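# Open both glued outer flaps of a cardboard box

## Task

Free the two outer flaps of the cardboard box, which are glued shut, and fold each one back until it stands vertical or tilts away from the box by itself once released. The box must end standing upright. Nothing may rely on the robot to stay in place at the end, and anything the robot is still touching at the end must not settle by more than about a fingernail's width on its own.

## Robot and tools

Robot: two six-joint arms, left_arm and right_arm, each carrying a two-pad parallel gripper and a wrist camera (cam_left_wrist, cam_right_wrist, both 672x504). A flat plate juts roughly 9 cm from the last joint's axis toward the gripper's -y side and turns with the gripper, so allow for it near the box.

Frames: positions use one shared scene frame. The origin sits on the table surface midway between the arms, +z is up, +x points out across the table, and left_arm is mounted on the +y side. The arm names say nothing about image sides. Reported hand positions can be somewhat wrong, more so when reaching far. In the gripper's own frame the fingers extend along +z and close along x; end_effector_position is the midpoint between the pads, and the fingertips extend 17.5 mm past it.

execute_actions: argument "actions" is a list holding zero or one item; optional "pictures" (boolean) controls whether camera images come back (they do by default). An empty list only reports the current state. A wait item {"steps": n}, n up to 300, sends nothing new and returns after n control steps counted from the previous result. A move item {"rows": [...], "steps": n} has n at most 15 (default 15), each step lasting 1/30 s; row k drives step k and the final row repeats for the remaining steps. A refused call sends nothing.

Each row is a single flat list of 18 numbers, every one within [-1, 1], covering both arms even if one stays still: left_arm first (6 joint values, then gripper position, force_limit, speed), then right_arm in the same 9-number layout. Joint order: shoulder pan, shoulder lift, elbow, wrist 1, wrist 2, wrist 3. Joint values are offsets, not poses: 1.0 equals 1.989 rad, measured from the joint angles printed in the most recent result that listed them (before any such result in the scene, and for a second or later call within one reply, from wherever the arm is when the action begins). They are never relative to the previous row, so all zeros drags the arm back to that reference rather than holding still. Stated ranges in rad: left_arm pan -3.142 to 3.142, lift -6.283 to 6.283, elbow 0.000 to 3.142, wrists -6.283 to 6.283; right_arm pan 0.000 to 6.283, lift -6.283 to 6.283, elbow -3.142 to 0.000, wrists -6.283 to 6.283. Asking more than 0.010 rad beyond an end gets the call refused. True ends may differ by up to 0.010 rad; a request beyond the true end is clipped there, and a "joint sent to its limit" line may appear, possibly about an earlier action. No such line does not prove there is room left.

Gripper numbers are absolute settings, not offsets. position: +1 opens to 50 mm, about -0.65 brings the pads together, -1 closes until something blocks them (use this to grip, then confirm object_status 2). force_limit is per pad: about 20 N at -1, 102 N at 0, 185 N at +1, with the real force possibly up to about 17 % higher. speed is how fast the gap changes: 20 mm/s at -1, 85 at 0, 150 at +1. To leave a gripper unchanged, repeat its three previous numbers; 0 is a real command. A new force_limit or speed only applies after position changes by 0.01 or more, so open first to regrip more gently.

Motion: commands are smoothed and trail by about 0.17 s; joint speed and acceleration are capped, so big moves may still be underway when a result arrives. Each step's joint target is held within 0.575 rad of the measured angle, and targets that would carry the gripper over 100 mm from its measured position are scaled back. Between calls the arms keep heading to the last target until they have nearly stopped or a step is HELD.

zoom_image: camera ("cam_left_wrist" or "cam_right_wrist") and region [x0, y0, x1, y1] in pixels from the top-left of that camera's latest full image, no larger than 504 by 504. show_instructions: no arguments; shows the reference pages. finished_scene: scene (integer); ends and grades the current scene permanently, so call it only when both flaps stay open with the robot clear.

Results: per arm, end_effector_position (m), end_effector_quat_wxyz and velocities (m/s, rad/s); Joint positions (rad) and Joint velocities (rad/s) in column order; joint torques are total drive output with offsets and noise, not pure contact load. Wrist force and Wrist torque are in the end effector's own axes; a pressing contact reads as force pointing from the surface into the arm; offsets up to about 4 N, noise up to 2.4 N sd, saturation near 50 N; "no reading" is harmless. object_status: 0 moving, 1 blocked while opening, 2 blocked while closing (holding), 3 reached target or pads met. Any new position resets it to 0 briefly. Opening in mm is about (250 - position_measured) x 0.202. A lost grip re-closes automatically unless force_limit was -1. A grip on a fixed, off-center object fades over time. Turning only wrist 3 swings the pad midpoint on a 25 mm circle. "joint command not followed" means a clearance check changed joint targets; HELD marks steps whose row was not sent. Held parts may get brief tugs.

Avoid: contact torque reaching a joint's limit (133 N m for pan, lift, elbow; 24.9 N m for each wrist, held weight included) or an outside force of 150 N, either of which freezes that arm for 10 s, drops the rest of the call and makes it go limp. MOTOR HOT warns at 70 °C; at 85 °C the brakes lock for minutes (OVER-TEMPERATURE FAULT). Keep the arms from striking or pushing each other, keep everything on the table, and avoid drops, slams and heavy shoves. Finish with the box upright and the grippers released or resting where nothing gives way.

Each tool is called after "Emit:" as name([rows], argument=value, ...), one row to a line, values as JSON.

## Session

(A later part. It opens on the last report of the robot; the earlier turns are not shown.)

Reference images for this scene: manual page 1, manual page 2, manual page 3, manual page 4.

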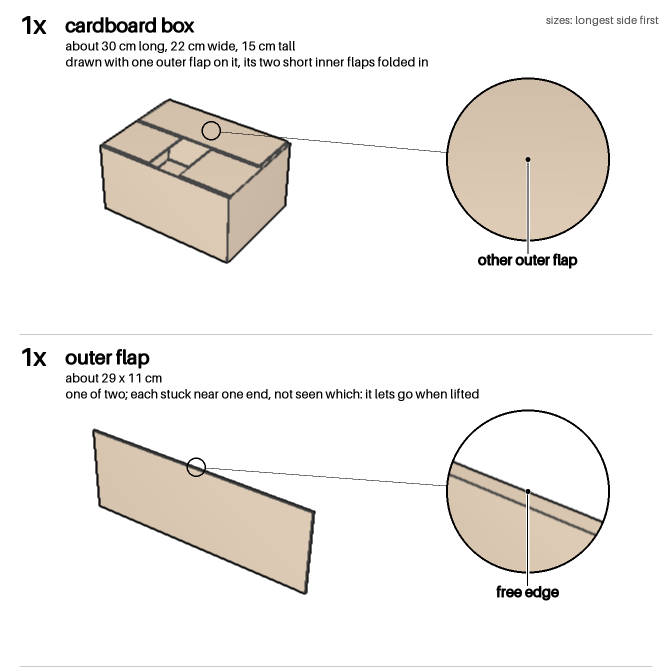

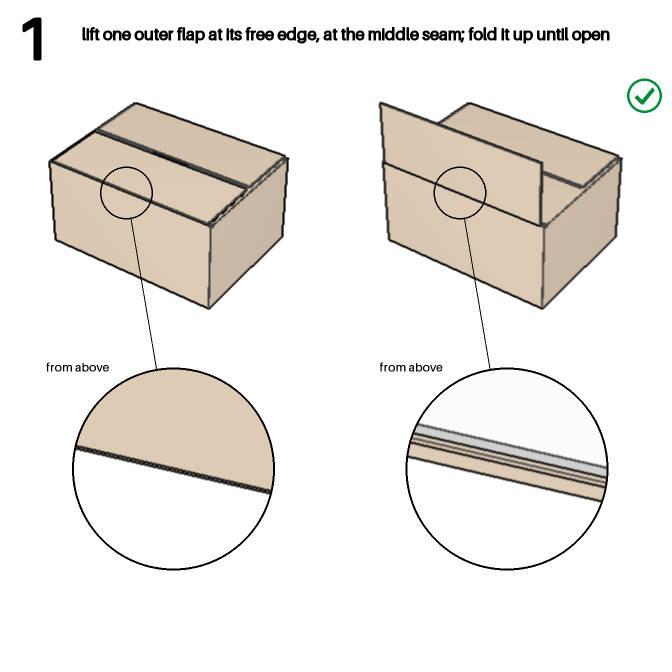

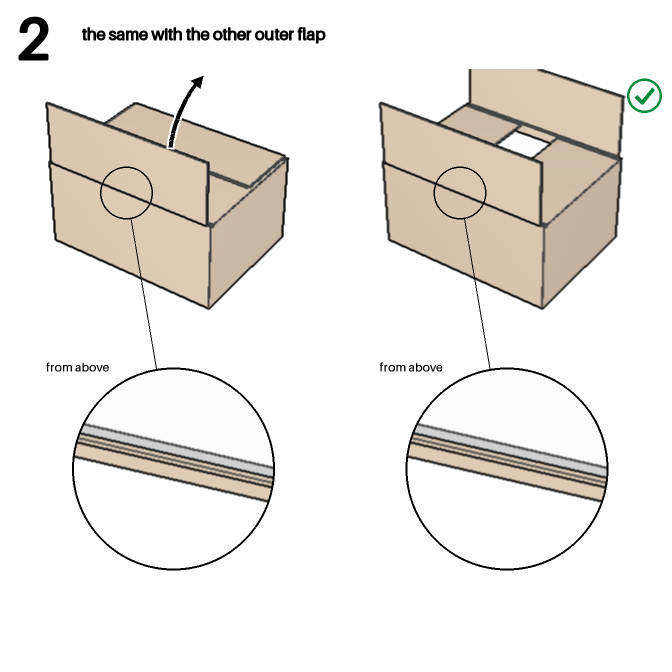

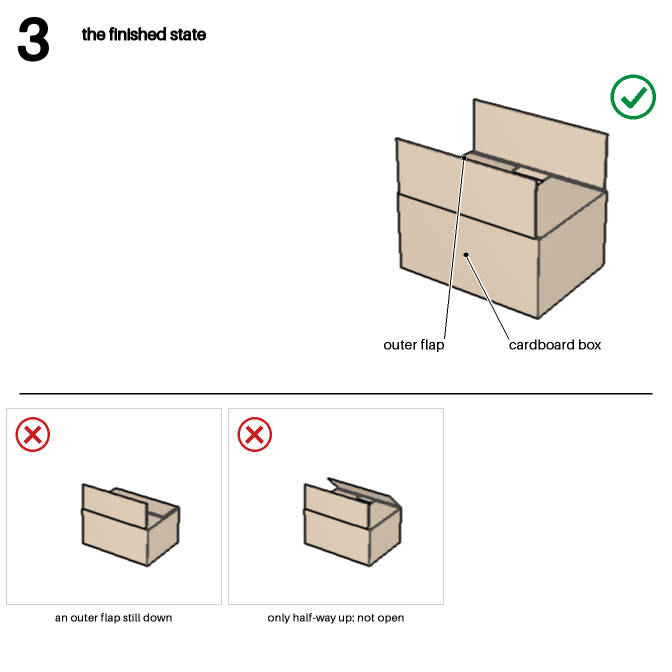

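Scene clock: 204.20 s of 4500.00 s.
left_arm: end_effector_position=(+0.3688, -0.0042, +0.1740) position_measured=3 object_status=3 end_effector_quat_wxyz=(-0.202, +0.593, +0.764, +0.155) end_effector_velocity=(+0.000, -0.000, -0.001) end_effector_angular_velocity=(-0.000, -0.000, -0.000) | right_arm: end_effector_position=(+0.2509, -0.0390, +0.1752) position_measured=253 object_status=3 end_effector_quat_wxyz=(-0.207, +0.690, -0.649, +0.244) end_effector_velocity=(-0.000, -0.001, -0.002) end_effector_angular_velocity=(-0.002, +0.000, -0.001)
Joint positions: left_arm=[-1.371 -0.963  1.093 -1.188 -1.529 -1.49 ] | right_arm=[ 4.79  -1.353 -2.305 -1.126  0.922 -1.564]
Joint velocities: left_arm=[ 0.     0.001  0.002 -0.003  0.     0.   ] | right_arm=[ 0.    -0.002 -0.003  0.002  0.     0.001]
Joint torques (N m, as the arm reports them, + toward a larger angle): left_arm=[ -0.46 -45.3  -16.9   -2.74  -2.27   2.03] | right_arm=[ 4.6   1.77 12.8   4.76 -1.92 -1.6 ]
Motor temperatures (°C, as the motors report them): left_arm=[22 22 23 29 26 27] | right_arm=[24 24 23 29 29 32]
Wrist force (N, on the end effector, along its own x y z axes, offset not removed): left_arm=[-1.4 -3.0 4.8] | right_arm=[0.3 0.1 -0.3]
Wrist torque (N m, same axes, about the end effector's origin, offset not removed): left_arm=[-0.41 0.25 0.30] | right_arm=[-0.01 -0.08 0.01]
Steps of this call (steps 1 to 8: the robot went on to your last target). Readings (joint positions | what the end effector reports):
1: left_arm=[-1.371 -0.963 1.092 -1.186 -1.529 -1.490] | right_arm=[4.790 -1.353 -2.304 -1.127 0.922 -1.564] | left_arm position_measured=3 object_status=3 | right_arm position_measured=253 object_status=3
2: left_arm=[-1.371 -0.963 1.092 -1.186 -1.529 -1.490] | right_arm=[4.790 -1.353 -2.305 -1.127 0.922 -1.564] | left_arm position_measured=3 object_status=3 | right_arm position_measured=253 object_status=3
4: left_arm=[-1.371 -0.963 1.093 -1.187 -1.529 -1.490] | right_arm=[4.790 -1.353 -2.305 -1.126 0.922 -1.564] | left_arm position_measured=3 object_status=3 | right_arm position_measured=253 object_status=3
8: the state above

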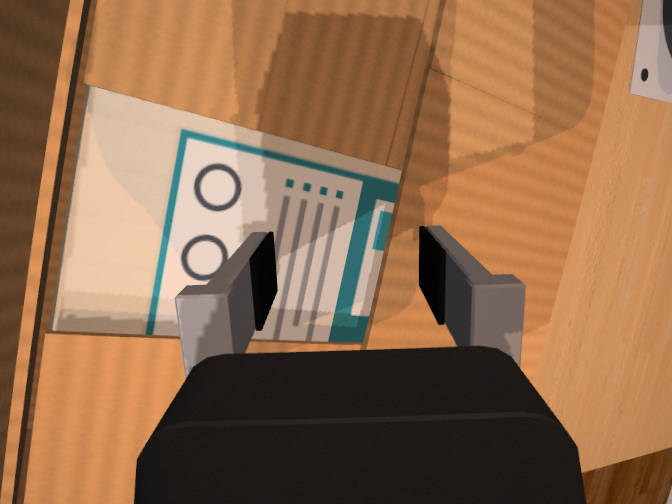

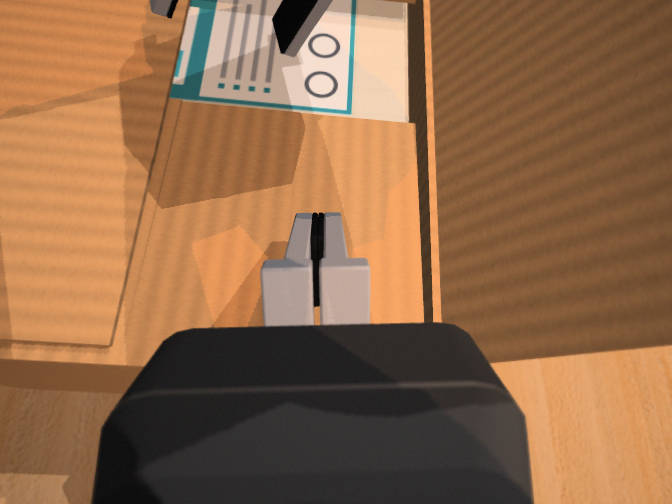

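Emit:
execute_actions([
  {"rows":[[0.004,-0.0253,0.0433,-0.018,0,0,1,0,0, 0,-0.0013,-0.0019,0.0032,0,0,-1,0,0]],"steps":15},
], pictures=false)

Emit:
execute_actions([
  {"steps":8},
])

Scene clock: 209.23 s of 4500.00 s.
left_arm: end_effector_position=(+0.3661, +0.0161, +0.1720) position_measured=3 object_status=3 end_effector_quat_wxyz=(-0.203, +0.590, +0.766, +0.154) end_effector_velocity=(-0.001, +0.006, -0.001) end_effector_angular_velocity=(+0.000, -0.001, +0.004) | right_arm: end_effector_position=(+0.2509, -0.0392, +0.1733) position_measured=253 object_status=3 end_effector_quat_wxyz=(-0.207, +0.690, -0.649, +0.244) end_effector_velocity=(-0.000, -0.000, -0.000) end_effector_angular_velocity=(+0.001, +0.001, -0.001)
Joint positions: left_arm=[-1.364 -1.011  1.176 -1.222 -1.529 -1.49 ] | right_arm=[ 4.79  -1.356 -2.308 -1.12   0.922 -1.564]
Joint velocities: left_arm=[ 0.003 -0.014  0.024 -0.01   0.    -0.001] | right_arm=[-0.    -0.    -0.     0.001  0.001  0.001]
Joint torques (N m, as the arm reports them, + toward a larger angle): left_arm=[  6.53 -59.35 -16.86  -2.93  -0.49   1.45] | right_arm=[-5.92  2.21 12.41  4.98 -0.73 -1.74]
Motor temperatures (°C, as the motors report them): left_arm=[22 22 23 29 26 27] | right_arm=[24 24 23 29 29 32]
Wrist force (N, on the end effector, along its own x y z axes, offset not removed): left_arm=[-0.1 0.7 4.7] | right_arm=[0.5 1.0 -1.0]
Wrist torque (N m, same axes, about the end effector's origin, offset not removed): left_arm=[0.12 0.10 0.12] | right_arm=[0.08 0.01 -0.05]
Steps of this call (steps 1 to 15: the robot went on to your last target; steps 16 to 90: nothing new was sent; then 1.53 s passed at rest; steps 91 to 105: all 15 steps of this action). Readings (joint positions | what the end effector reports):
91: left_arm=[-1.371 -0.962 1.094 -1.188 -1.529 -1.490] | right_arm=[4.790 -1.353 -2.305 -1.126 0.922 -1.564] | left_arm position_measured=3 object_status=3 | right_arm position_measured=253 object_status=3
92: left_arm=[-1.371 -0.965 1.097 -1.191 -1.529 -1.490] | right_arm=[4.790 -1.353 -2.305 -1.126 0.922 -1.564] | left_arm position_measured=3 object_status=3 | right_arm position_measured=253 object_status=3
94: left_arm=[-1.368 -0.982 1.124 -1.202 -1.529 -1.490] | right_arm=[4.790 -1.354 -2.306 -1.124 0.922 -1.564] | left_arm position_measured=3 object_status=3 | right_arm position_measured=253 object_status=3
98: left_arm=[-1.365 -1.002 1.160 -1.216 -1.529 -1.490] | right_arm=[4.790 -1.355 -2.308 -1.121 0.922 -1.564] | left_arm position_measured=3 object_status=3 | right_arm position_measured=253 object_status=3
105: the state above

Scene clock: 209.50 s of 4500.00 s.
left_arm: end_effector_position=(+0.3660, +0.0169, +0.1719) position_measured=3 object_status=3 end_effector_quat_wxyz=(-0.203, +0.590, +0.766, +0.154) end_effector_velocity=(-0.001, +0.000, +0.000) end_effector_angular_velocity=(-0.001, -0.000, -0.000) | right_arm: end_effector_position=(+0.2509, -0.0392, +0.1733) position_measured=253 object_status=3 end_effector_quat_wxyz=(-0.207, +0.690, -0.649, +0.244) end_effector_velocity=(-0.000, +0.000, +0.000) end_effector_angular_velocity=(+0.001, +0.000, -0.001)
Joint positions: left_arm=[-1.363 -1.013  1.179 -1.223 -1.529 -1.49 ] | right_arm=[ 4.79  -1.356 -2.308 -1.12   0.922 -1.564]
Joint velocities: left_arm=[-0.001 -0.002  0.002 -0.001 -0.    -0.   ] | right_arm=[-0.    -0.     0.001 -0.     0.     0.001]
Joint torques (N m, as the arm reports them, + toward a larger angle): left_arm=[  5.31 -58.41 -18.24  -3.24  -0.53   1.49] | right_arm=[-6.81  1.77 13.11  4.79 -1.38 -1.57]
Motor temperatures (°C, as the motors report them): left_arm=[22 22 23 29 26 27] | right_arm=[24 24 23 29 29 32]
Wrist force (N, on the end effector, along its own x y z axes, offset not removed): left_arm=[-1.4 -1.6 5.0] | right_arm=[2.4 -1.7 -1.5]
Wrist torque (N m, same axes, about the end effector's origin, offset not removed): left_arm=[-0.34 0.40 0.17] | right_arm=[-0.23 -0.49 -0.18]
Steps of this call (steps 1 to 8: the robot went on to your last target). Readings (joint positions | what the end effector reports):
1: left_arm=[-1.364 -1.011 1.177 -1.223 -1.529 -1.490] | right_arm=[4.790 -1.356 -2.308 -1.120 0.922 -1.564] | left_arm position_measured=3 object_status=3 | right_arm position_measured=253 object_status=3
2: left_arm=[-1.363 -1.012 1.178 -1.223 -1.529 -1.490] | right_arm=[4.790 -1.356 -2.308 -1.120 0.922 -1.564] | left_arm position_measured=3 object_status=3 | right_arm position_measured=253 object_status=3
4: left_arm=[-1.363 -1.012 1.178 -1.223 -1.529 -1.490] | right_arm=[4.790 -1.356 -2.308 -1.120 0.922 -1.564] | left_arm position_measured=3 object_status=3 | right_arm position_measured=253 object_status=3
8: the state above

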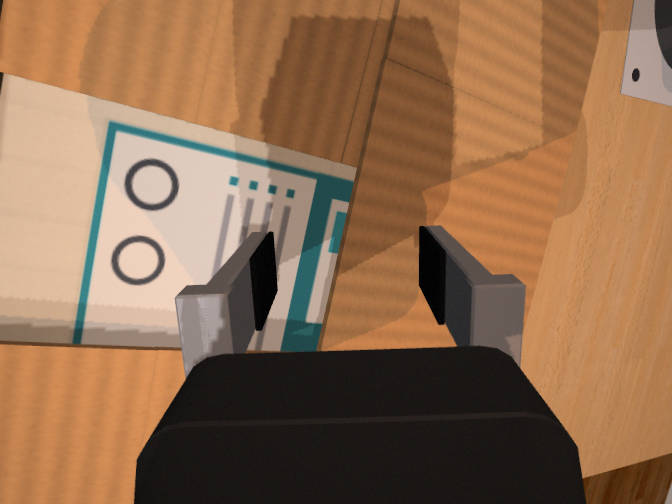

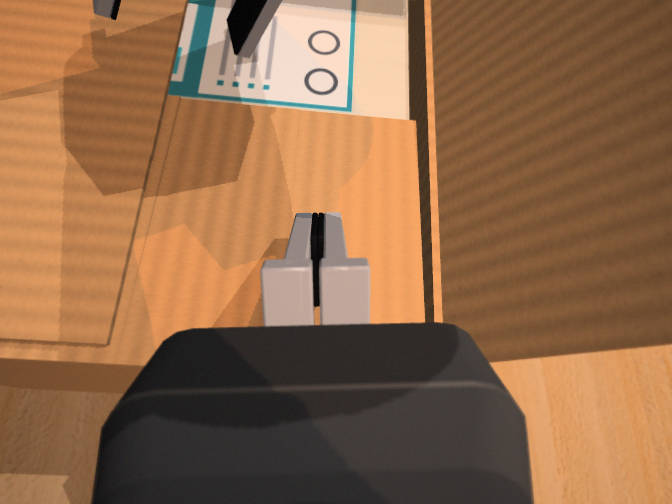

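Emit:
execute_actions([
  {"rows":[[0.005,-0.0232,0.0372,-0.014,0,0,1,0,0, 0,-0.001,-0.0015,0.0025,0,0,-1,0,0]],"steps":15},
], pictures=false)

Emit:
execute_actions([
  {"steps":8},
])

Scene clock: 214.93 s of 4500.00 s.
left_arm: end_effector_position=(+0.3643, +0.0368, +0.1712) position_measured=3 object_status=3 end_effector_quat_wxyz=(-0.204, +0.586, +0.769, +0.153) end_effector_velocity=(-0.001, +0.006, -0.001) end_effector_angular_velocity=(+0.001, +0.000, +0.002) | right_arm: end_effector_position=(+0.2509, -0.0393, +0.1719) position_measured=253 object_status=3 end_effector_quat_wxyz=(-0.207, +0.690, -0.649, +0.244) end_effector_velocity=(-0.000, -0.000, -0.001) end_effector_angular_velocity=(-0.000, +0.001, -0.001)
Joint positions: left_arm=[-1.354 -1.057  1.25  -1.25  -1.529 -1.49 ] | right_arm=[ 4.79  -1.358 -2.311 -1.115  0.922 -1.564]
Joint velocities: left_arm=[ 0.002 -0.013  0.021 -0.008 -0.    -0.   ] | right_arm=[ 0.    -0.002 -0.001  0.002  0.001  0.001]
Joint torques (N m, as the arm reports them, + toward a larger angle): left_arm=[  4.   -55.56 -15.93  -2.99  -0.51   1.44] | right_arm=[-7.32  1.62 10.2   4.76 -2.63 -1.67]
Motor temperatures (°C, as the motors report them): left_arm=[22 22 23 29 26 27] | right_arm=[24 24 23 29 29 32]
Wrist force (N, on the end effector, along its own x y z axes, offset not removed): left_arm=[0.5 -6.6 1.5] | right_arm=[1.8 -2.7 -5.3]
Wrist torque (N m, same axes, about the end effector's origin, offset not removed): left_arm=[-0.94 -0.07 0.15] | right_arm=[-0.23 -0.43 -0.21]
Steps of this call (steps 1 to 15: the robot went on to your last target; steps 16 to 90: nothing new was sent; then 1.93 s passed at rest; steps 91 to 105: all 15 steps of this action). Readings (joint positions | what the end effector reports):
91: left_arm=[-1.363 -1.013 1.180 -1.224 -1.529 -1.490] | right_arm=[4.790 -1.356 -2.308 -1.120 0.922 -1.564] | left_arm position_measured=3 object_status=3 | right_arm position_measured=253 object_status=3
92: left_arm=[-1.362 -1.015 1.183 -1.226 -1.529 -1.490] | right_arm=[4.790 -1.356 -2.309 -1.120 0.922 -1.564] | left_arm position_measured=3 object_status=3 | right_arm position_measured=253 object_status=3
94: left_arm=[-1.359 -1.031 1.206 -1.235 -1.529 -1.490] | right_arm=[4.790 -1.356 -2.310 -1.118 0.922 -1.564] | left_arm position_measured=3 object_status=3 | right_arm position_measured=253 object_status=3
98: left_arm=[-1.355 -1.049 1.237 -1.245 -1.529 -1.490] | right_arm=[4.790 -1.357 -2.311 -1.116 0.922 -1.564] | left_arm position_measured=3 object_status=3 | right_arm position_measured=253 object_status=3
105: the state above

Scene clock: 215.20 s of 4500.00 s.
left_arm: end_effector_position=(+0.3642, +0.0375, +0.1711) position_measured=3 object_status=3 end_effector_quat_wxyz=(-0.204, +0.586, +0.769, +0.153) end_effector_velocity=(+0.000, +0.001, +0.000) end_effector_angular_velocity=(-0.001, +0.000, -0.000) | right_arm: end_effector_position=(+0.2509, -0.0393, +0.1718) position_measured=253 object_status=3 end_effector_quat_wxyz=(-0.207, +0.690, -0.649, +0.244) end_effector_velocity=(+0.000, -0.000, -0.000) end_effector_angular_velocity=(-0.002, -0.000, +0.000)
Joint positions: left_arm=[-1.353 -1.059  1.253 -1.251 -1.529 -1.49 ] | right_arm=[ 4.79  -1.358 -2.311 -1.115  0.922 -1.564]
Joint velocities: left_arm=[ 0.001 -0.001  0.002 -0.001 -0.     0.001] | right_arm=[-0.    -0.    -0.001 -0.001 -0.    -0.001]
Joint torques (N m, as the arm reports them, + toward a larger angle): left_arm=[  5.3  -55.16 -15.77  -2.74  -0.46   1.41] | right_arm=[-5.97  2.12 10.6   4.43 -1.75 -1.51]
Motor temperatures (°C, as the motors report them): left_arm=[22 22 23 29 26 27] | right_arm=[24 24 23 29 29 32]
Wrist force (N, on the end effector, along its own x y z axes, offset not removed): left_arm=[1.5 -2.5 1.6] | right_arm=[-0.9 -3.0 -2.1]
Wrist torque (N m, same axes, about the end effector's origin, offset not removed): left_arm=[-0.21 -0.18 0.19] | right_arm=[-0.02 0.06 -0.17]
Steps of this call (steps 1 to 8: the robot went on to your last target). Readings (joint positions | what the end effector reports):
1: left_arm=[-1.354 -1.058 1.251 -1.251 -1.529 -1.490] | right_arm=[4.790 -1.358 -2.311 -1.115 0.922 -1.564] | left_arm position_measured=3 object_status=3 | right_arm position_measured=253 object_status=3
2: left_arm=[-1.354 -1.058 1.252 -1.251 -1.529 -1.490] | right_arm=[4.790 -1.358 -2.311 -1.115 0.922 -1.564] | left_arm position_measured=3 object_status=3 | right_arm position_measured=253 object_status=3
4: left_arm=[-1.353 -1.058 1.252 -1.251 -1.529 -1.490] | right_arm=[4.790 -1.358 -2.311 -1.115 0.922 -1.564] | left_arm position_measured=3 object_status=3 | right_arm position_measured=253 object_status=3
8: the state above

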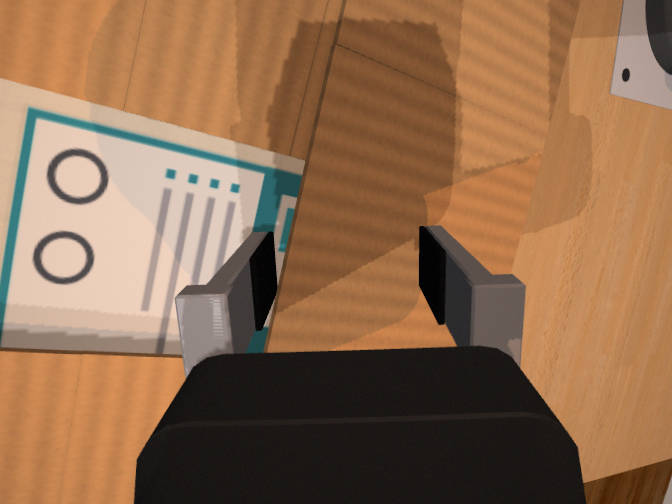

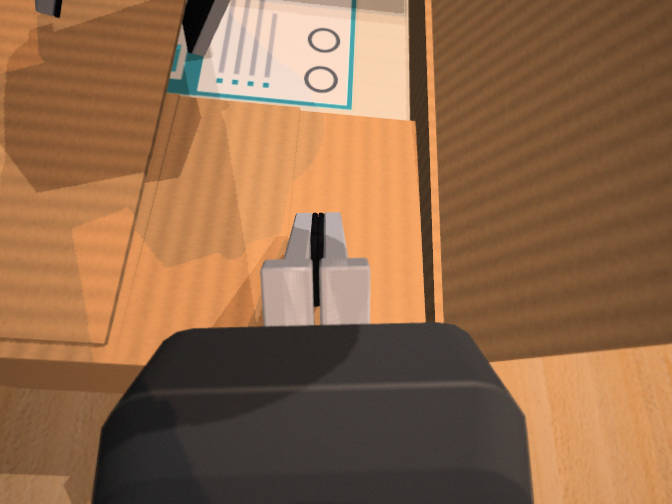

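Right just touching; press 1.2 mm. Left in 6 mm, up 1.

Emit:
execute_actions([
  {"rows":[[0.0015,-0.0075,0.0108,-0.0033,0,0,1,0,0, 0,-0.0008,-0.0012,0.002,0,0,-1,0,0]],"steps":15},
])

Scene clock: 220.03 s of 4500.00 s.
left_arm: end_effector_position=(+0.3635, +0.0438, +0.1717) position_measured=3 object_status=3 end_effector_quat_wxyz=(-0.204, +0.585, +0.770, +0.153) end_effector_velocity=(-0.000, +0.001, +0.000) end_effector_angular_velocity=(-0.002, -0.000, -0.000) | right_arm: end_effector_position=(+0.2509, -0.0394, +0.1707) position_measured=253 object_status=3 end_effector_quat_wxyz=(-0.207, +0.690, -0.649, +0.244) end_effector_velocity=(-0.000, +0.000, -0.000) end_effector_angular_velocity=(-0.001, +0.001, +0.001)
Joint positions: left_arm=[-1.351 -1.073  1.274 -1.257 -1.529 -1.49 ] | right_arm=[ 4.79  -1.359 -2.314 -1.111  0.922 -1.564]
Joint velocities: left_arm=[ 0.    -0.004  0.005 -0.003 -0.     0.   ] | right_arm=[ 0.001 -0.001  0.     0.001  0.001 -0.001]
Joint torques (N m, as the arm reports them, + toward a larger angle): left_arm=[ 10.42 -53.64 -11.56  -0.32  -0.26   1.48] | right_arm=[-7.53 -3.51  2.41  1.86  0.86 -1.6 ]
Motor temperatures (°C, as the motors report them): left_arm=[22 22 23 29 26 27] | right_arm=[24 24 23 29 29 32]
Wrist force (N, on the end effector, along its own x y z axes, offset not removed): left_arm=[-8.8 -8.5 -1.3] | right_arm=[-5.3 -17.2 -10.9]
Wrist torque (N m, same axes, about the end effector's origin, offset not removed): left_arm=[-0.12 0.08 0.46] | right_arm=[-0.10 -0.26 0.04]
Steps of this call (steps 1 to 15: the robot went on to your last target; steps 16 to 90: nothing new was sent; then 1.33 s passed at rest; steps 91 to 105: all 15 steps of this action). Readings (joint positions | what the end effector reports):
91: left_arm=[-1.353 -1.059 1.253 -1.251 -1.529 -1.490] | right_arm=[4.790 -1.358 -2.311 -1.115 0.922 -1.564] | left_arm position_measured=3 object_status=3 | right_arm position_measured=253 object_status=3
92: left_arm=[-1.353 -1.060 1.255 -1.252 -1.529 -1.490] | right_arm=[4.790 -1.358 -2.312 -1.115 0.922 -1.564] | left_arm position_measured=3 object_status=3 | right_arm position_measured=253 object_status=3
94: left_arm=[-1.352 -1.065 1.262 -1.254 -1.529 -1.490] | right_arm=[4.790 -1.358 -2.312 -1.113 0.922 -1.564] | left_arm position_measured=3 object_status=3 | right_arm position_measured=253 object_status=3
98: left_arm=[-1.351 -1.070 1.270 -1.256 -1.529 -1.490] | right_arm=[4.790 -1.359 -2.313 -1.112 0.922 -1.564] | left_arm position_measured=3 object_status=3 | right_arm position_measured=253 object_status=3
105: the state above

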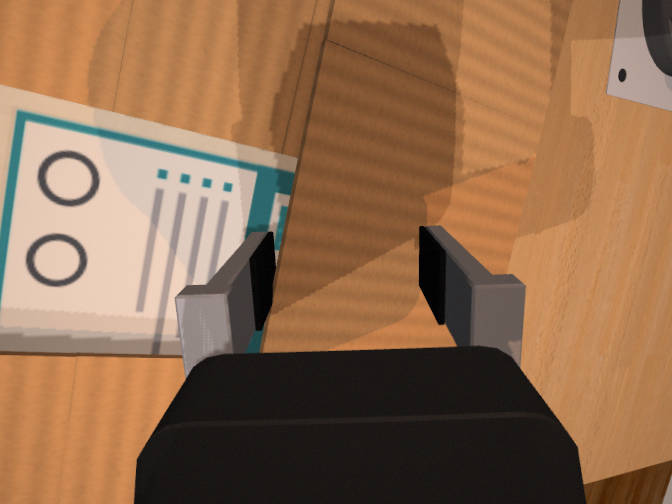

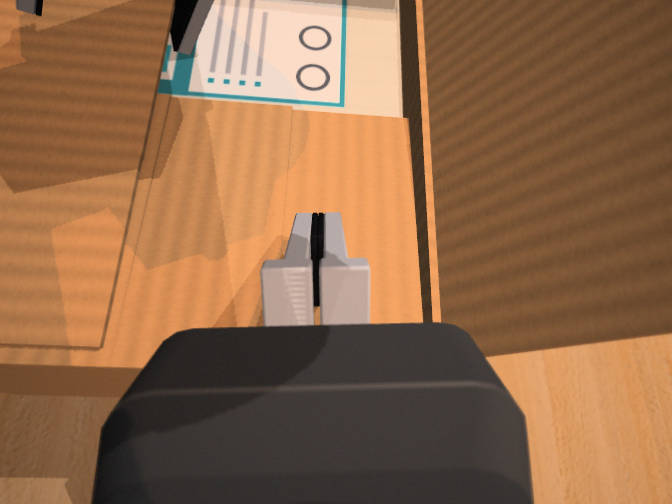

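Emit:
execute_actions([
  {"rows":[[0.001,-0.0105,-0.0093,0.0198,0,0,1,0,0, 0,-0.0006,-0.0008,0.0014,0,0,-1,0,0]],"steps":15},
])

Scene clock: 226.17 s of 4500.00 s.
left_arm: end_effector_position=(+0.3626, +0.0489, +0.1903) position_measured=3 object_status=3 end_effector_quat_wxyz=(-0.204, +0.584, +0.770, +0.153) end_effector_velocity=(-0.001, +0.001, +0.005) end_effector_angular_velocity=(+0.001, +0.001, -0.001) | right_arm: end_effector_position=(+0.2509, -0.0394, +0.1699) position_measured=253 object_status=3 end_effector_quat_wxyz=(-0.207, +0.690, -0.649, +0.244) end_effector_velocity=(+0.000, -0.000, -0.001) end_effector_angular_velocity=(-0.002, -0.002, +0.000)
Joint positions: left_arm=[-1.349 -1.093  1.256 -1.219 -1.529 -1.49 ] | right_arm=[ 4.79  -1.36  -2.315 -1.108  0.922 -1.564]
Joint velocities: left_arm=[-0.001 -0.005 -0.005  0.011 -0.     0.   ] | right_arm=[ 0.    -0.001 -0.002  0.    -0.002 -0.   ]
Joint torques (N m, as the arm reports them, + toward a larger angle): left_arm=[ 13.62 -56.66 -25.3    3.71   5.07   1.55] | right_arm=[-6.38 -7.69 -8.13 -0.26  5.   -1.39]
Motor temperatures (°C, as the motors report them): left_arm=[22 22 23 29 26 27] | right_arm=[24 24 23 29 29 32]
Wrist force (N, on the end effector, along its own x y z axes, offset not removed): left_arm=[-11.5 -12.6 -2.4] | right_arm=[-8.8 -27.9 -18.7]
Wrist torque (N m, same axes, about the end effector's origin, offset not removed): left_arm=[0.11 -0.48 0.45] | right_arm=[0.45 -0.25 0.07]
Steps of this call (steps 1 to 15: the robot went on to your last target; steps 16 to 90: nothing new was sent; then 2.63 s passed at rest; steps 91 to 105: all 15 steps of this action). Readings (joint positions | what the end effector reports):
91: left_arm=[-1.350 -1.073 1.274 -1.258 -1.529 -1.490] | right_arm=[4.790 -1.359 -2.314 -1.111 0.922 -1.564] | left_arm position_measured=3 object_status=3 | right_arm position_measured=253 object_status=3
92: left_arm=[-1.350 -1.075 1.273 -1.255 -1.529 -1.490] | right_arm=[4.790 -1.359 -2.314 -1.111 0.922 -1.564] | left_arm position_measured=3 object_status=3 | right_arm position_measured=253 object_status=3
94: left_arm=[-1.350 -1.082 1.267 -1.242 -1.529 -1.490] | right_arm=[4.790 -1.360 -2.314 -1.110 0.922 -1.564] | left_arm position_measured=3 object_status=3 | right_arm position_measured=253 object_status=3
98: left_arm=[-1.349 -1.090 1.259 -1.227 -1.529 -1.490] | right_arm=[4.790 -1.360 -2.315 -1.109 0.922 -1.564] | left_arm position_measured=3 object_status=3 | right_arm position_measured=253 object_status=3
105: the state above

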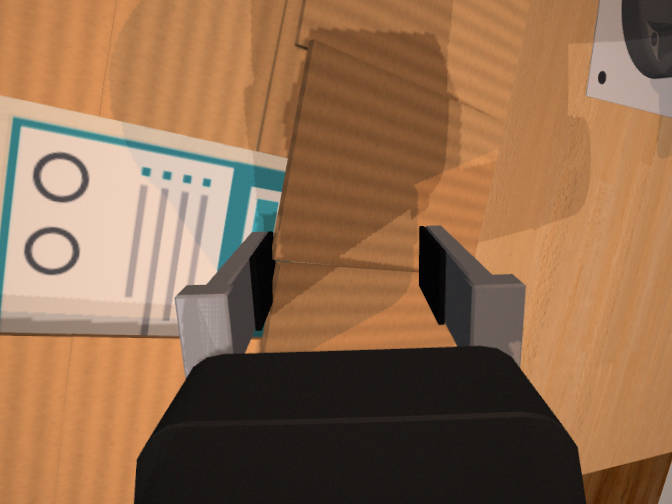

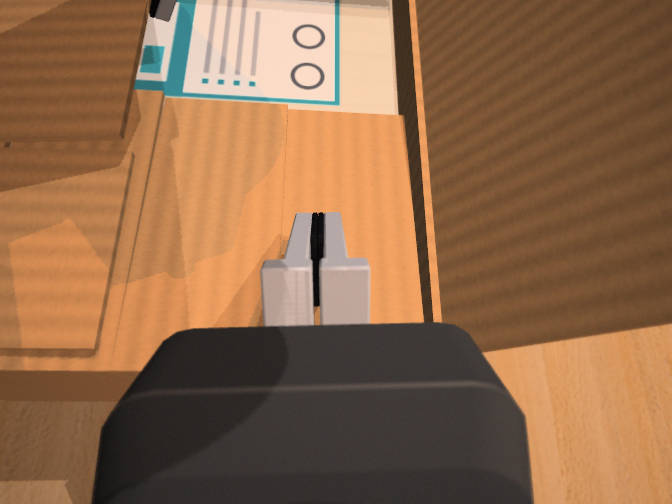

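Lifting. Continue (right keeps a slight bias to hold pressure).

Emit:
execute_actions([
  {"rows":[[0.0015,-0.0125,-0.0065,0.019,0,0,1,0,0, 0,-0.0002,-0.0003,0.0005,0,0,-1,0,0]],"steps":15},
])

Scene clock: 229.83 s of 4500.00 s.
left_arm: end_effector_position=(+0.3615, +0.0564, +0.2091) position_measured=3 object_status=3 end_effector_quat_wxyz=(-0.204, +0.583, +0.771, +0.152) end_effector_velocity=(-0.001, +0.001, +0.005) end_effector_angular_velocity=(-0.002, +0.001, +0.002) | right_arm: end_effector_position=(+0.2509, -0.0395, +0.1696) position_measured=253 object_status=3 end_effector_quat_wxyz=(-0.207, +0.690, -0.649, +0.244) end_effector_velocity=(+0.000, +0.000, +0.000) end_effector_angular_velocity=(-0.000, -0.001, +0.001)
Joint positions: left_arm=[-1.346 -1.117  1.243 -1.183 -1.529 -1.49 ] | right_arm=[ 4.79  -1.361 -2.316 -1.107  0.922 -1.564]
Joint velocities: left_arm=[ 0.001 -0.006 -0.005  0.009 -0.002 -0.   ] | right_arm=[ 0.    -0.    -0.     0.001 -0.001 -0.001]
Joint torques (N m, as the arm reports them, + toward a larger angle): left_arm=[  5.53 -54.51 -30.23   0.14  -2.52   1.45] | right_arm=[ -7.02 -11.69  -9.79  -0.16   7.47  -1.44]
Motor temperatures (°C, as the motors report them): left_arm=[22 22 23 29 26 27] | right_arm=[24 24 23 29 29 32]
Wrist force (N, on the end effector, along its own x y z axes, offset not removed): left_arm=[-2.7 -1.0 7.2] | right_arm=[-3.5 -32.3 -31.5]
Wrist torque (N m, same axes, about the end effector's origin, offset not removed): left_arm=[0.26 0.53 0.11] | right_arm=[-0.06 -0.39 -0.13]
Steps of this call (steps 1 to 15: the robot went on to your last target; steps 16 to 90: nothing new was sent; then 0.17 s passed at rest; steps 91 to 105: all 15 steps of this action). Readings (joint positions | what the end effector reports):
91: left_arm=[-1.349 -1.094 1.255 -1.218 -1.529 -1.490] | right_arm=[4.790 -1.360 -2.315 -1.108 0.922 -1.564] | left_arm position_measured=3 object_status=3 | right_arm position_measured=253 object_status=3
92: left_arm=[-1.348 -1.095 1.254 -1.216 -1.529 -1.490] | right_arm=[4.790 -1.360 -2.315 -1.108 0.922 -1.564] | left_arm position_measured=3 object_status=3 | right_arm position_measured=253 object_status=3
94: left_arm=[-1.347 -1.104 1.250 -1.204 -1.529 -1.490] | right_arm=[4.790 -1.360 -2.315 -1.108 0.922 -1.564] | left_arm position_measured=3 object_status=3 | right_arm position_measured=253 object_status=3
98: left_arm=[-1.346 -1.113 1.245 -1.189 -1.529 -1.490] | right_arm=[4.790 -1.361 -2.316 -1.108 0.922 -1.564] | left_arm position_measured=3 object_status=3 | right_arm position_measured=253 object_status=3
105: the state above

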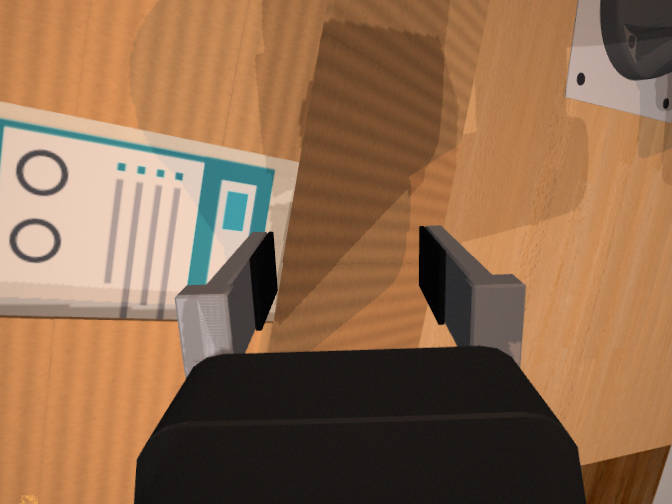

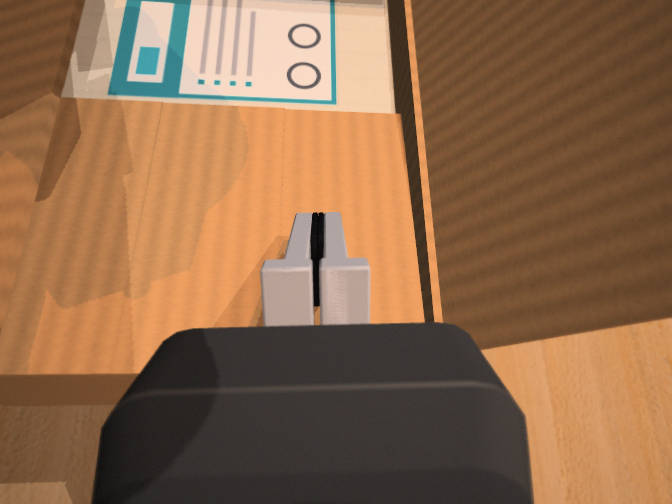

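Emit:
execute_actions([
  {"rows":[[0.002,-0.015,0.012,0.003,0,0,1,0,0,0,0,0,0,0,0,-1,0,0],[0.003,-0.025,0.021,0.004,0,0,1,0,0,0,0,0,0,0,0,-1,0,0],[0.004,-0.036,0.031,0.005,0,0,1,0,0,0,0,0,0,0,0,-1,0,0],[0.005,-0.0463,0.0412,0.005,0,0,1,0,0,0,0,0,0,0,0,-1,0,0],[0.006,-0.056,0.051,0.005,0,0,1,0,0,0,0,0,0,0,0,-1,0,0],[0.007,-0.066,0.061,0.005,0,0,1,0,0,0,0,0,0,0,0,-1,0,0],[0.008,-0.076,0.072,0.004,0,0,1,0,0,0,0,0,0,0,0,-1,0,0],[0.009,-0.086,0.082,0.004,0,0,1,0,0,0,0,0,0,0,0,-1,0,0],[0.010,-0.097,0.093,0.004,0,0,1,0,0,0,0,0,0,0,0,-1,0,0],[0.012,-0.108,0.105,0.003,0,0,1,0,0,0,0,0,0,0,0,-1,0,0],[0.014,-0.12,0.1173,0.0027,0,0,1,0,0,0,0,0,0,0,0,-1,0,0]],"steps":15},
])

Scene clock: 247.20 s of 4500.00 s.
left_arm: end_effector_position=(+0.3419, +0.1353, +0.2407) position_measured=3 object_status=3 end_effector_quat_wxyz=(-0.206, +0.574, +0.778, +0.150) end_effector_velocity=(-0.035, +0.137, +0.033) end_effector_angular_velocity=(-0.003, -0.002, +0.044) | right_arm: end_effector_position=(+0.2509, -0.0395, +0.1696) position_measured=253 object_status=3 end_effector_quat_wxyz=(-0.207, +0.690, -0.649, +0.244) end_effector_velocity=(-0.000, +0.000, -0.000) end_effector_angular_velocity=(-0.002, +0.001, +0.001)
Joint positions: left_arm=[-1.323 -1.314  1.433 -1.176 -1.529 -1.49 ] | right_arm=[ 4.79  -1.361 -2.316 -1.107  0.922 -1.564]
Joint velocities: left_arm=[ 0.044 -0.328  0.334 -0.009  0.    -0.   ] | right_arm=[ 0.    -0.001  0.001  0.     0.001 -0.002]
Joint torques (N m, as the arm reports them, + toward a larger angle): left_arm=[  2.02 -35.9  -20.09  -2.25   2.46   1.49] | right_arm=[-7.87 -7.24 -6.77 -1.76  9.16 -1.52]
Motor temperatures (°C, as the motors report them): left_arm=[22 22 23 29 26 27] | right_arm=[24 24 23 29 29 32]
Wrist force (N, on the end effector, along its own x y z axes, offset not removed): left_arm=[-1.8 -2.3 1.6] | right_arm=[-4.4 -32.0 -29.1]
Wrist torque (N m, same axes, about the end effector's origin, offset not removed): left_arm=[-0.55 0.05 -0.12] | right_arm=[0.11 -0.11 -0.02]
Steps of this call (steps 1 to 15: the robot went on to your last target; steps 16 to 90: nothing new was sent; then 13.87 s passed at rest; steps 91 to 105: all 15 steps of this action). Readings (joint positions | what the end effector reports):
91: left_arm=[-1.346 -1.118 1.243 -1.182 -1.529 -1.490] | right_arm=[4.790 -1.361 -2.316 -1.107 0.922 -1.564] | left_arm position_measured=3 object_status=3 | right_arm position_measured=253 object_status=3
92: left_arm=[-1.345 -1.120 1.244 -1.181 -1.529 -1.490] | right_arm=[4.790 -1.361 -2.316 -1.107 0.922 -1.564] | left_arm position_measured=3 object_status=3 | right_arm position_measured=253 object_status=3
94: left_arm=[-1.343 -1.135 1.258 -1.179 -1.529 -1.490] | right_arm=[4.790 -1.361 -2.316 -1.107 0.922 -1.564] | left_arm position_measured=3 object_status=3 | right_arm position_measured=253 object_status=3
98: left_arm=[-1.337 -1.193 1.312 -1.175 -1.529 -1.490] | right_arm=[4.790 -1.361 -2.316 -1.107 0.922 -1.564] | left_arm position_measured=3 object_status=3 | right_arm position_measured=253 object_status=3
105: the state above

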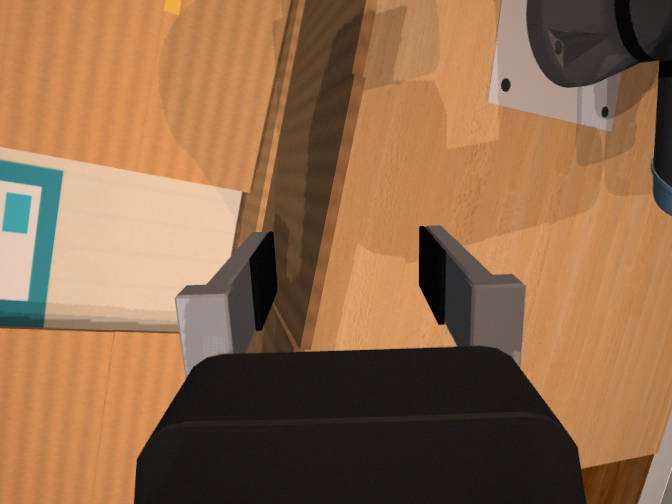

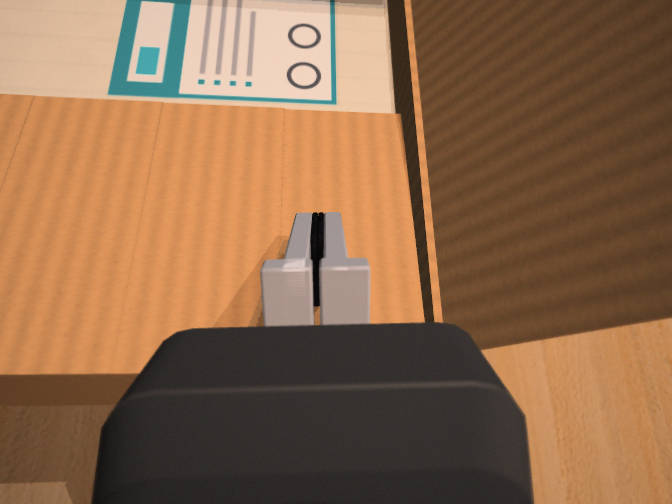

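Emit:
execute_actions([
  {"rows":[[0.004,-0.03,0.031,-0.001,0,0,1,0,0,0,0,0,0,0,0,-1,0,0],[0.005,-0.04,0.042,-0.002,0,0,1,0,0,0,0,0,0,0,0,-1,0,0],[0.006,-0.05,0.052,-0.002,0,0,1,0,0,0,0,0,0,0,0,-1,0,0],[0.007,-0.06,0.063,-0.003,0,0,1,0,0,0,0,0,0,0,0,-1,0,0],[0.008,-0.07,0.073,-0.003,0,0,1,0,0,0,0,0,0,0,0,-1,0,0],[0.009,-0.08,0.084,-0.004,0,0,1,0,0,0,0,0,0,0,0,-1,0,0],[0.010,-0.09,0.094,-0.004,0,0,1,0,0,0,0,0,0,0,0,-1,0,0],[0.012,-0.104,0.109,-0.005,0,0,1,0,0,0,0,0,0,0,0,-1,0,0]],"steps":15},
], pictures=false)

Emit:
execute_actions([
  {"steps":10},
])

Scene clock: 257.77 s of 4500.00 s.
left_arm: end_effector_position=(+0.3181, +0.2144, +0.2502) position_measured=3 object_status=3 end_effector_quat_wxyz=(-0.207, +0.566, +0.784, +0.148) end_effector_velocity=(-0.020, +0.059, +0.001) end_effector_angular_velocity=(+0.001, +0.000, +0.015) | right_arm: end_effector_position=(+0.2509, -0.0395, +0.1696) position_measured=253 object_status=3 end_effector_quat_wxyz=(-0.207, +0.690, -0.649, +0.244) end_effector_velocity=(+0.000, -0.000, +0.000) end_effector_angular_velocity=(+0.000, -0.001, +0.000)
Joint positions: left_arm=[-1.301 -1.503  1.631 -1.186 -1.529 -1.49 ] | right_arm=[ 4.79  -1.361 -2.316 -1.107  0.922 -1.564]
Joint velocities: left_arm=[ 0.014 -0.14   0.148 -0.007  0.    -0.001] | right_arm=[ 0.     0.001 -0.    -0.    -0.001 -0.   ]
Joint torques (N m, as the arm reports them, + toward a larger angle): left_arm=[  4.31 -33.51 -15.93  -2.83  -2.57   1.46] | right_arm=[-8.4   9.64  7.61 -2.53  8.83 -2.07]
Motor temperatures (°C, as the motors report them): left_arm=[22 22 23 29 26 27] | right_arm=[24 24 23 29 29 32]
Wrist force (N, on the end effector, along its own x y z axes, offset not removed): left_arm=[-2.7 -6.2 3.7] | right_arm=[-6.7 -28.8 -31.3]
Wrist torque (N m, same axes, about the end effector's origin, offset not removed): left_arm=[-0.97 0.29 -0.03] | right_arm=[0.49 0.31 0.11]
Steps of this call (steps 1 to 30: the robot went on to your last target; steps 31 to 90: nothing new was sent; then 7.07 s passed at rest; steps 91 to 105: all 15 steps of this action). Readings (joint positions | what the end effector reports):
91: left_arm=[-1.318 -1.356 1.476 -1.178 -1.529 -1.490] | right_arm=[4.790 -1.361 -2.316 -1.107 0.922 -1.564] | left_arm position_measured=3 object_status=3 | right_arm position_measured=253 object_status=3
92: left_arm=[-1.318 -1.357 1.478 -1.178 -1.529 -1.490] | right_arm=[4.790 -1.361 -2.316 -1.107 0.922 -1.564] | left_arm position_measured=3 object_status=3 | right_arm position_measured=253 object_status=3
94: left_arm=[-1.316 -1.369 1.490 -1.178 -1.529 -1.490] | right_arm=[4.790 -1.361 -2.316 -1.107 0.922 -1.564] | left_arm position_measured=3 object_status=3 | right_arm position_measured=253 object_status=3
98: left_arm=[-1.310 -1.421 1.545 -1.181 -1.529 -1.490] | right_arm=[4.790 -1.361 -2.316 -1.107 0.922 -1.564] | left_arm position_measured=3 object_status=3 | right_arm position_measured=253 object_status=3
105: the state above

Scene clock: 258.10 s of 4500.00 s.
left_arm: end_effector_position=(+0.3157, +0.2214, +0.2502) position_measured=3 object_status=3 end_effector_quat_wxyz=(-0.208, +0.565, +0.785, +0.148) end_effector_velocity=(-0.001, +0.004, +0.001) end_effector_angular_velocity=(-0.001, -0.001, +0.003) | right_arm: end_effector_position=(+0.2509, -0.0395, +0.1696) position_measured=253 object_status=3 end_effector_quat_wxyz=(-0.207, +0.690, -0.649, +0.244) end_effector_velocity=(-0.000, +0.000, -0.000) end_effector_angular_velocity=(-0.000, +0.001, +0.000)
Joint positions: left_arm=[-1.299 -1.519  1.649 -1.186 -1.529 -1.49 ] | right_arm=[ 4.79  -1.361 -2.316 -1.107  0.922 -1.564]
Joint velocities: left_arm=[ 0.002 -0.011  0.01  -0.001 -0.    -0.002] | right_arm=[ 0.     0.    -0.    -0.     0.001 -0.   ]
Joint torques (N m, as the arm reports them, + toward a larger angle): left_arm=[  6.03 -33.82 -18.48  -2.57  -2.66   1.46] | right_arm=[-7.17 10.07  5.96 -1.36  8.85 -1.64]
Motor temperatures (°C, as the motors report them): left_arm=[22 22 23 29 26 27] | right_arm=[24 24 23 29 29 32]
Wrist force (N, on the end effector, along its own x y z axes, offset not removed): left_arm=[-1.0 -5.6 4.9] | right_arm=[-4.0 -32.4 -28.9]
Wrist torque (N m, same axes, about the end effector's origin, offset not removed): left_arm=[-0.89 -0.34 0.09] | right_arm=[-0.01 -0.10 0.06]
Steps of this call (steps 1 to 10: the robot went on to your last target). Readings (joint positions | what the end effector reports):
1: left_arm=[-1.301 -1.507 1.635 -1.186 -1.529 -1.490] | right_arm=[4.790 -1.361 -2.316 -1.107 0.922 -1.564] | left_arm position_measured=3 object_status=3 | right_arm position_measured=253 object_status=3
2: left_arm=[-1.300 -1.510 1.639 -1.186 -1.529 -1.490] | right_arm=[4.790 -1.361 -2.316 -1.107 0.922 -1.564] | left_arm position_measured=3 object_status=3 | right_arm position_measured=253 object_status=3
4: left_arm=[-1.300 -1.514 1.643 -1.186 -1.529 -1.490] | right_arm=[4.790 -1.361 -2.316 -1.107 0.922 -1.564] | left_arm position_measured=3 object_status=3 | right_arm position_measured=253 object_status=3
8: left_arm=[-1.300 -1.518 1.648 -1.186 -1.529 -1.490] | right_arm=[4.790 -1.361 -2.316 -1.107 0.922 -1.564] | left_arm position_measured=3 object_status=3 | right_arm position_measured=253 object_status=3
10: the state above

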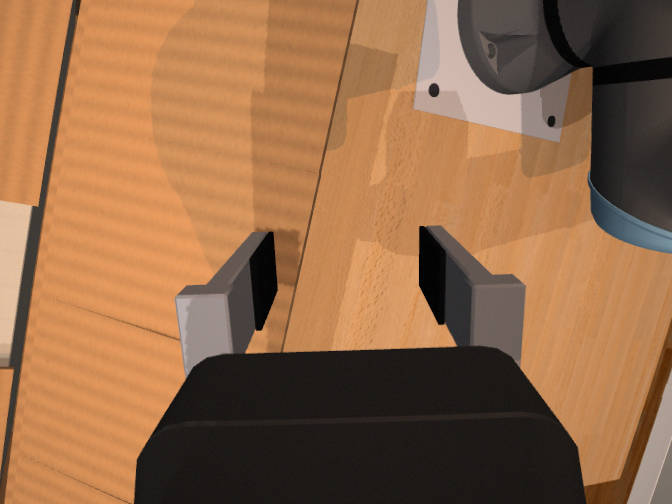

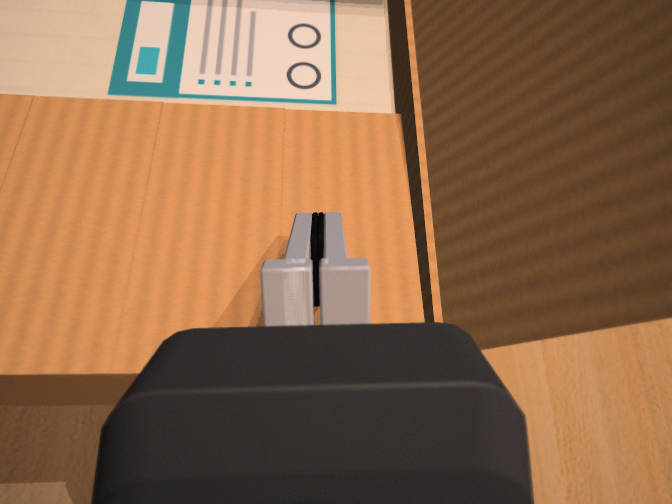

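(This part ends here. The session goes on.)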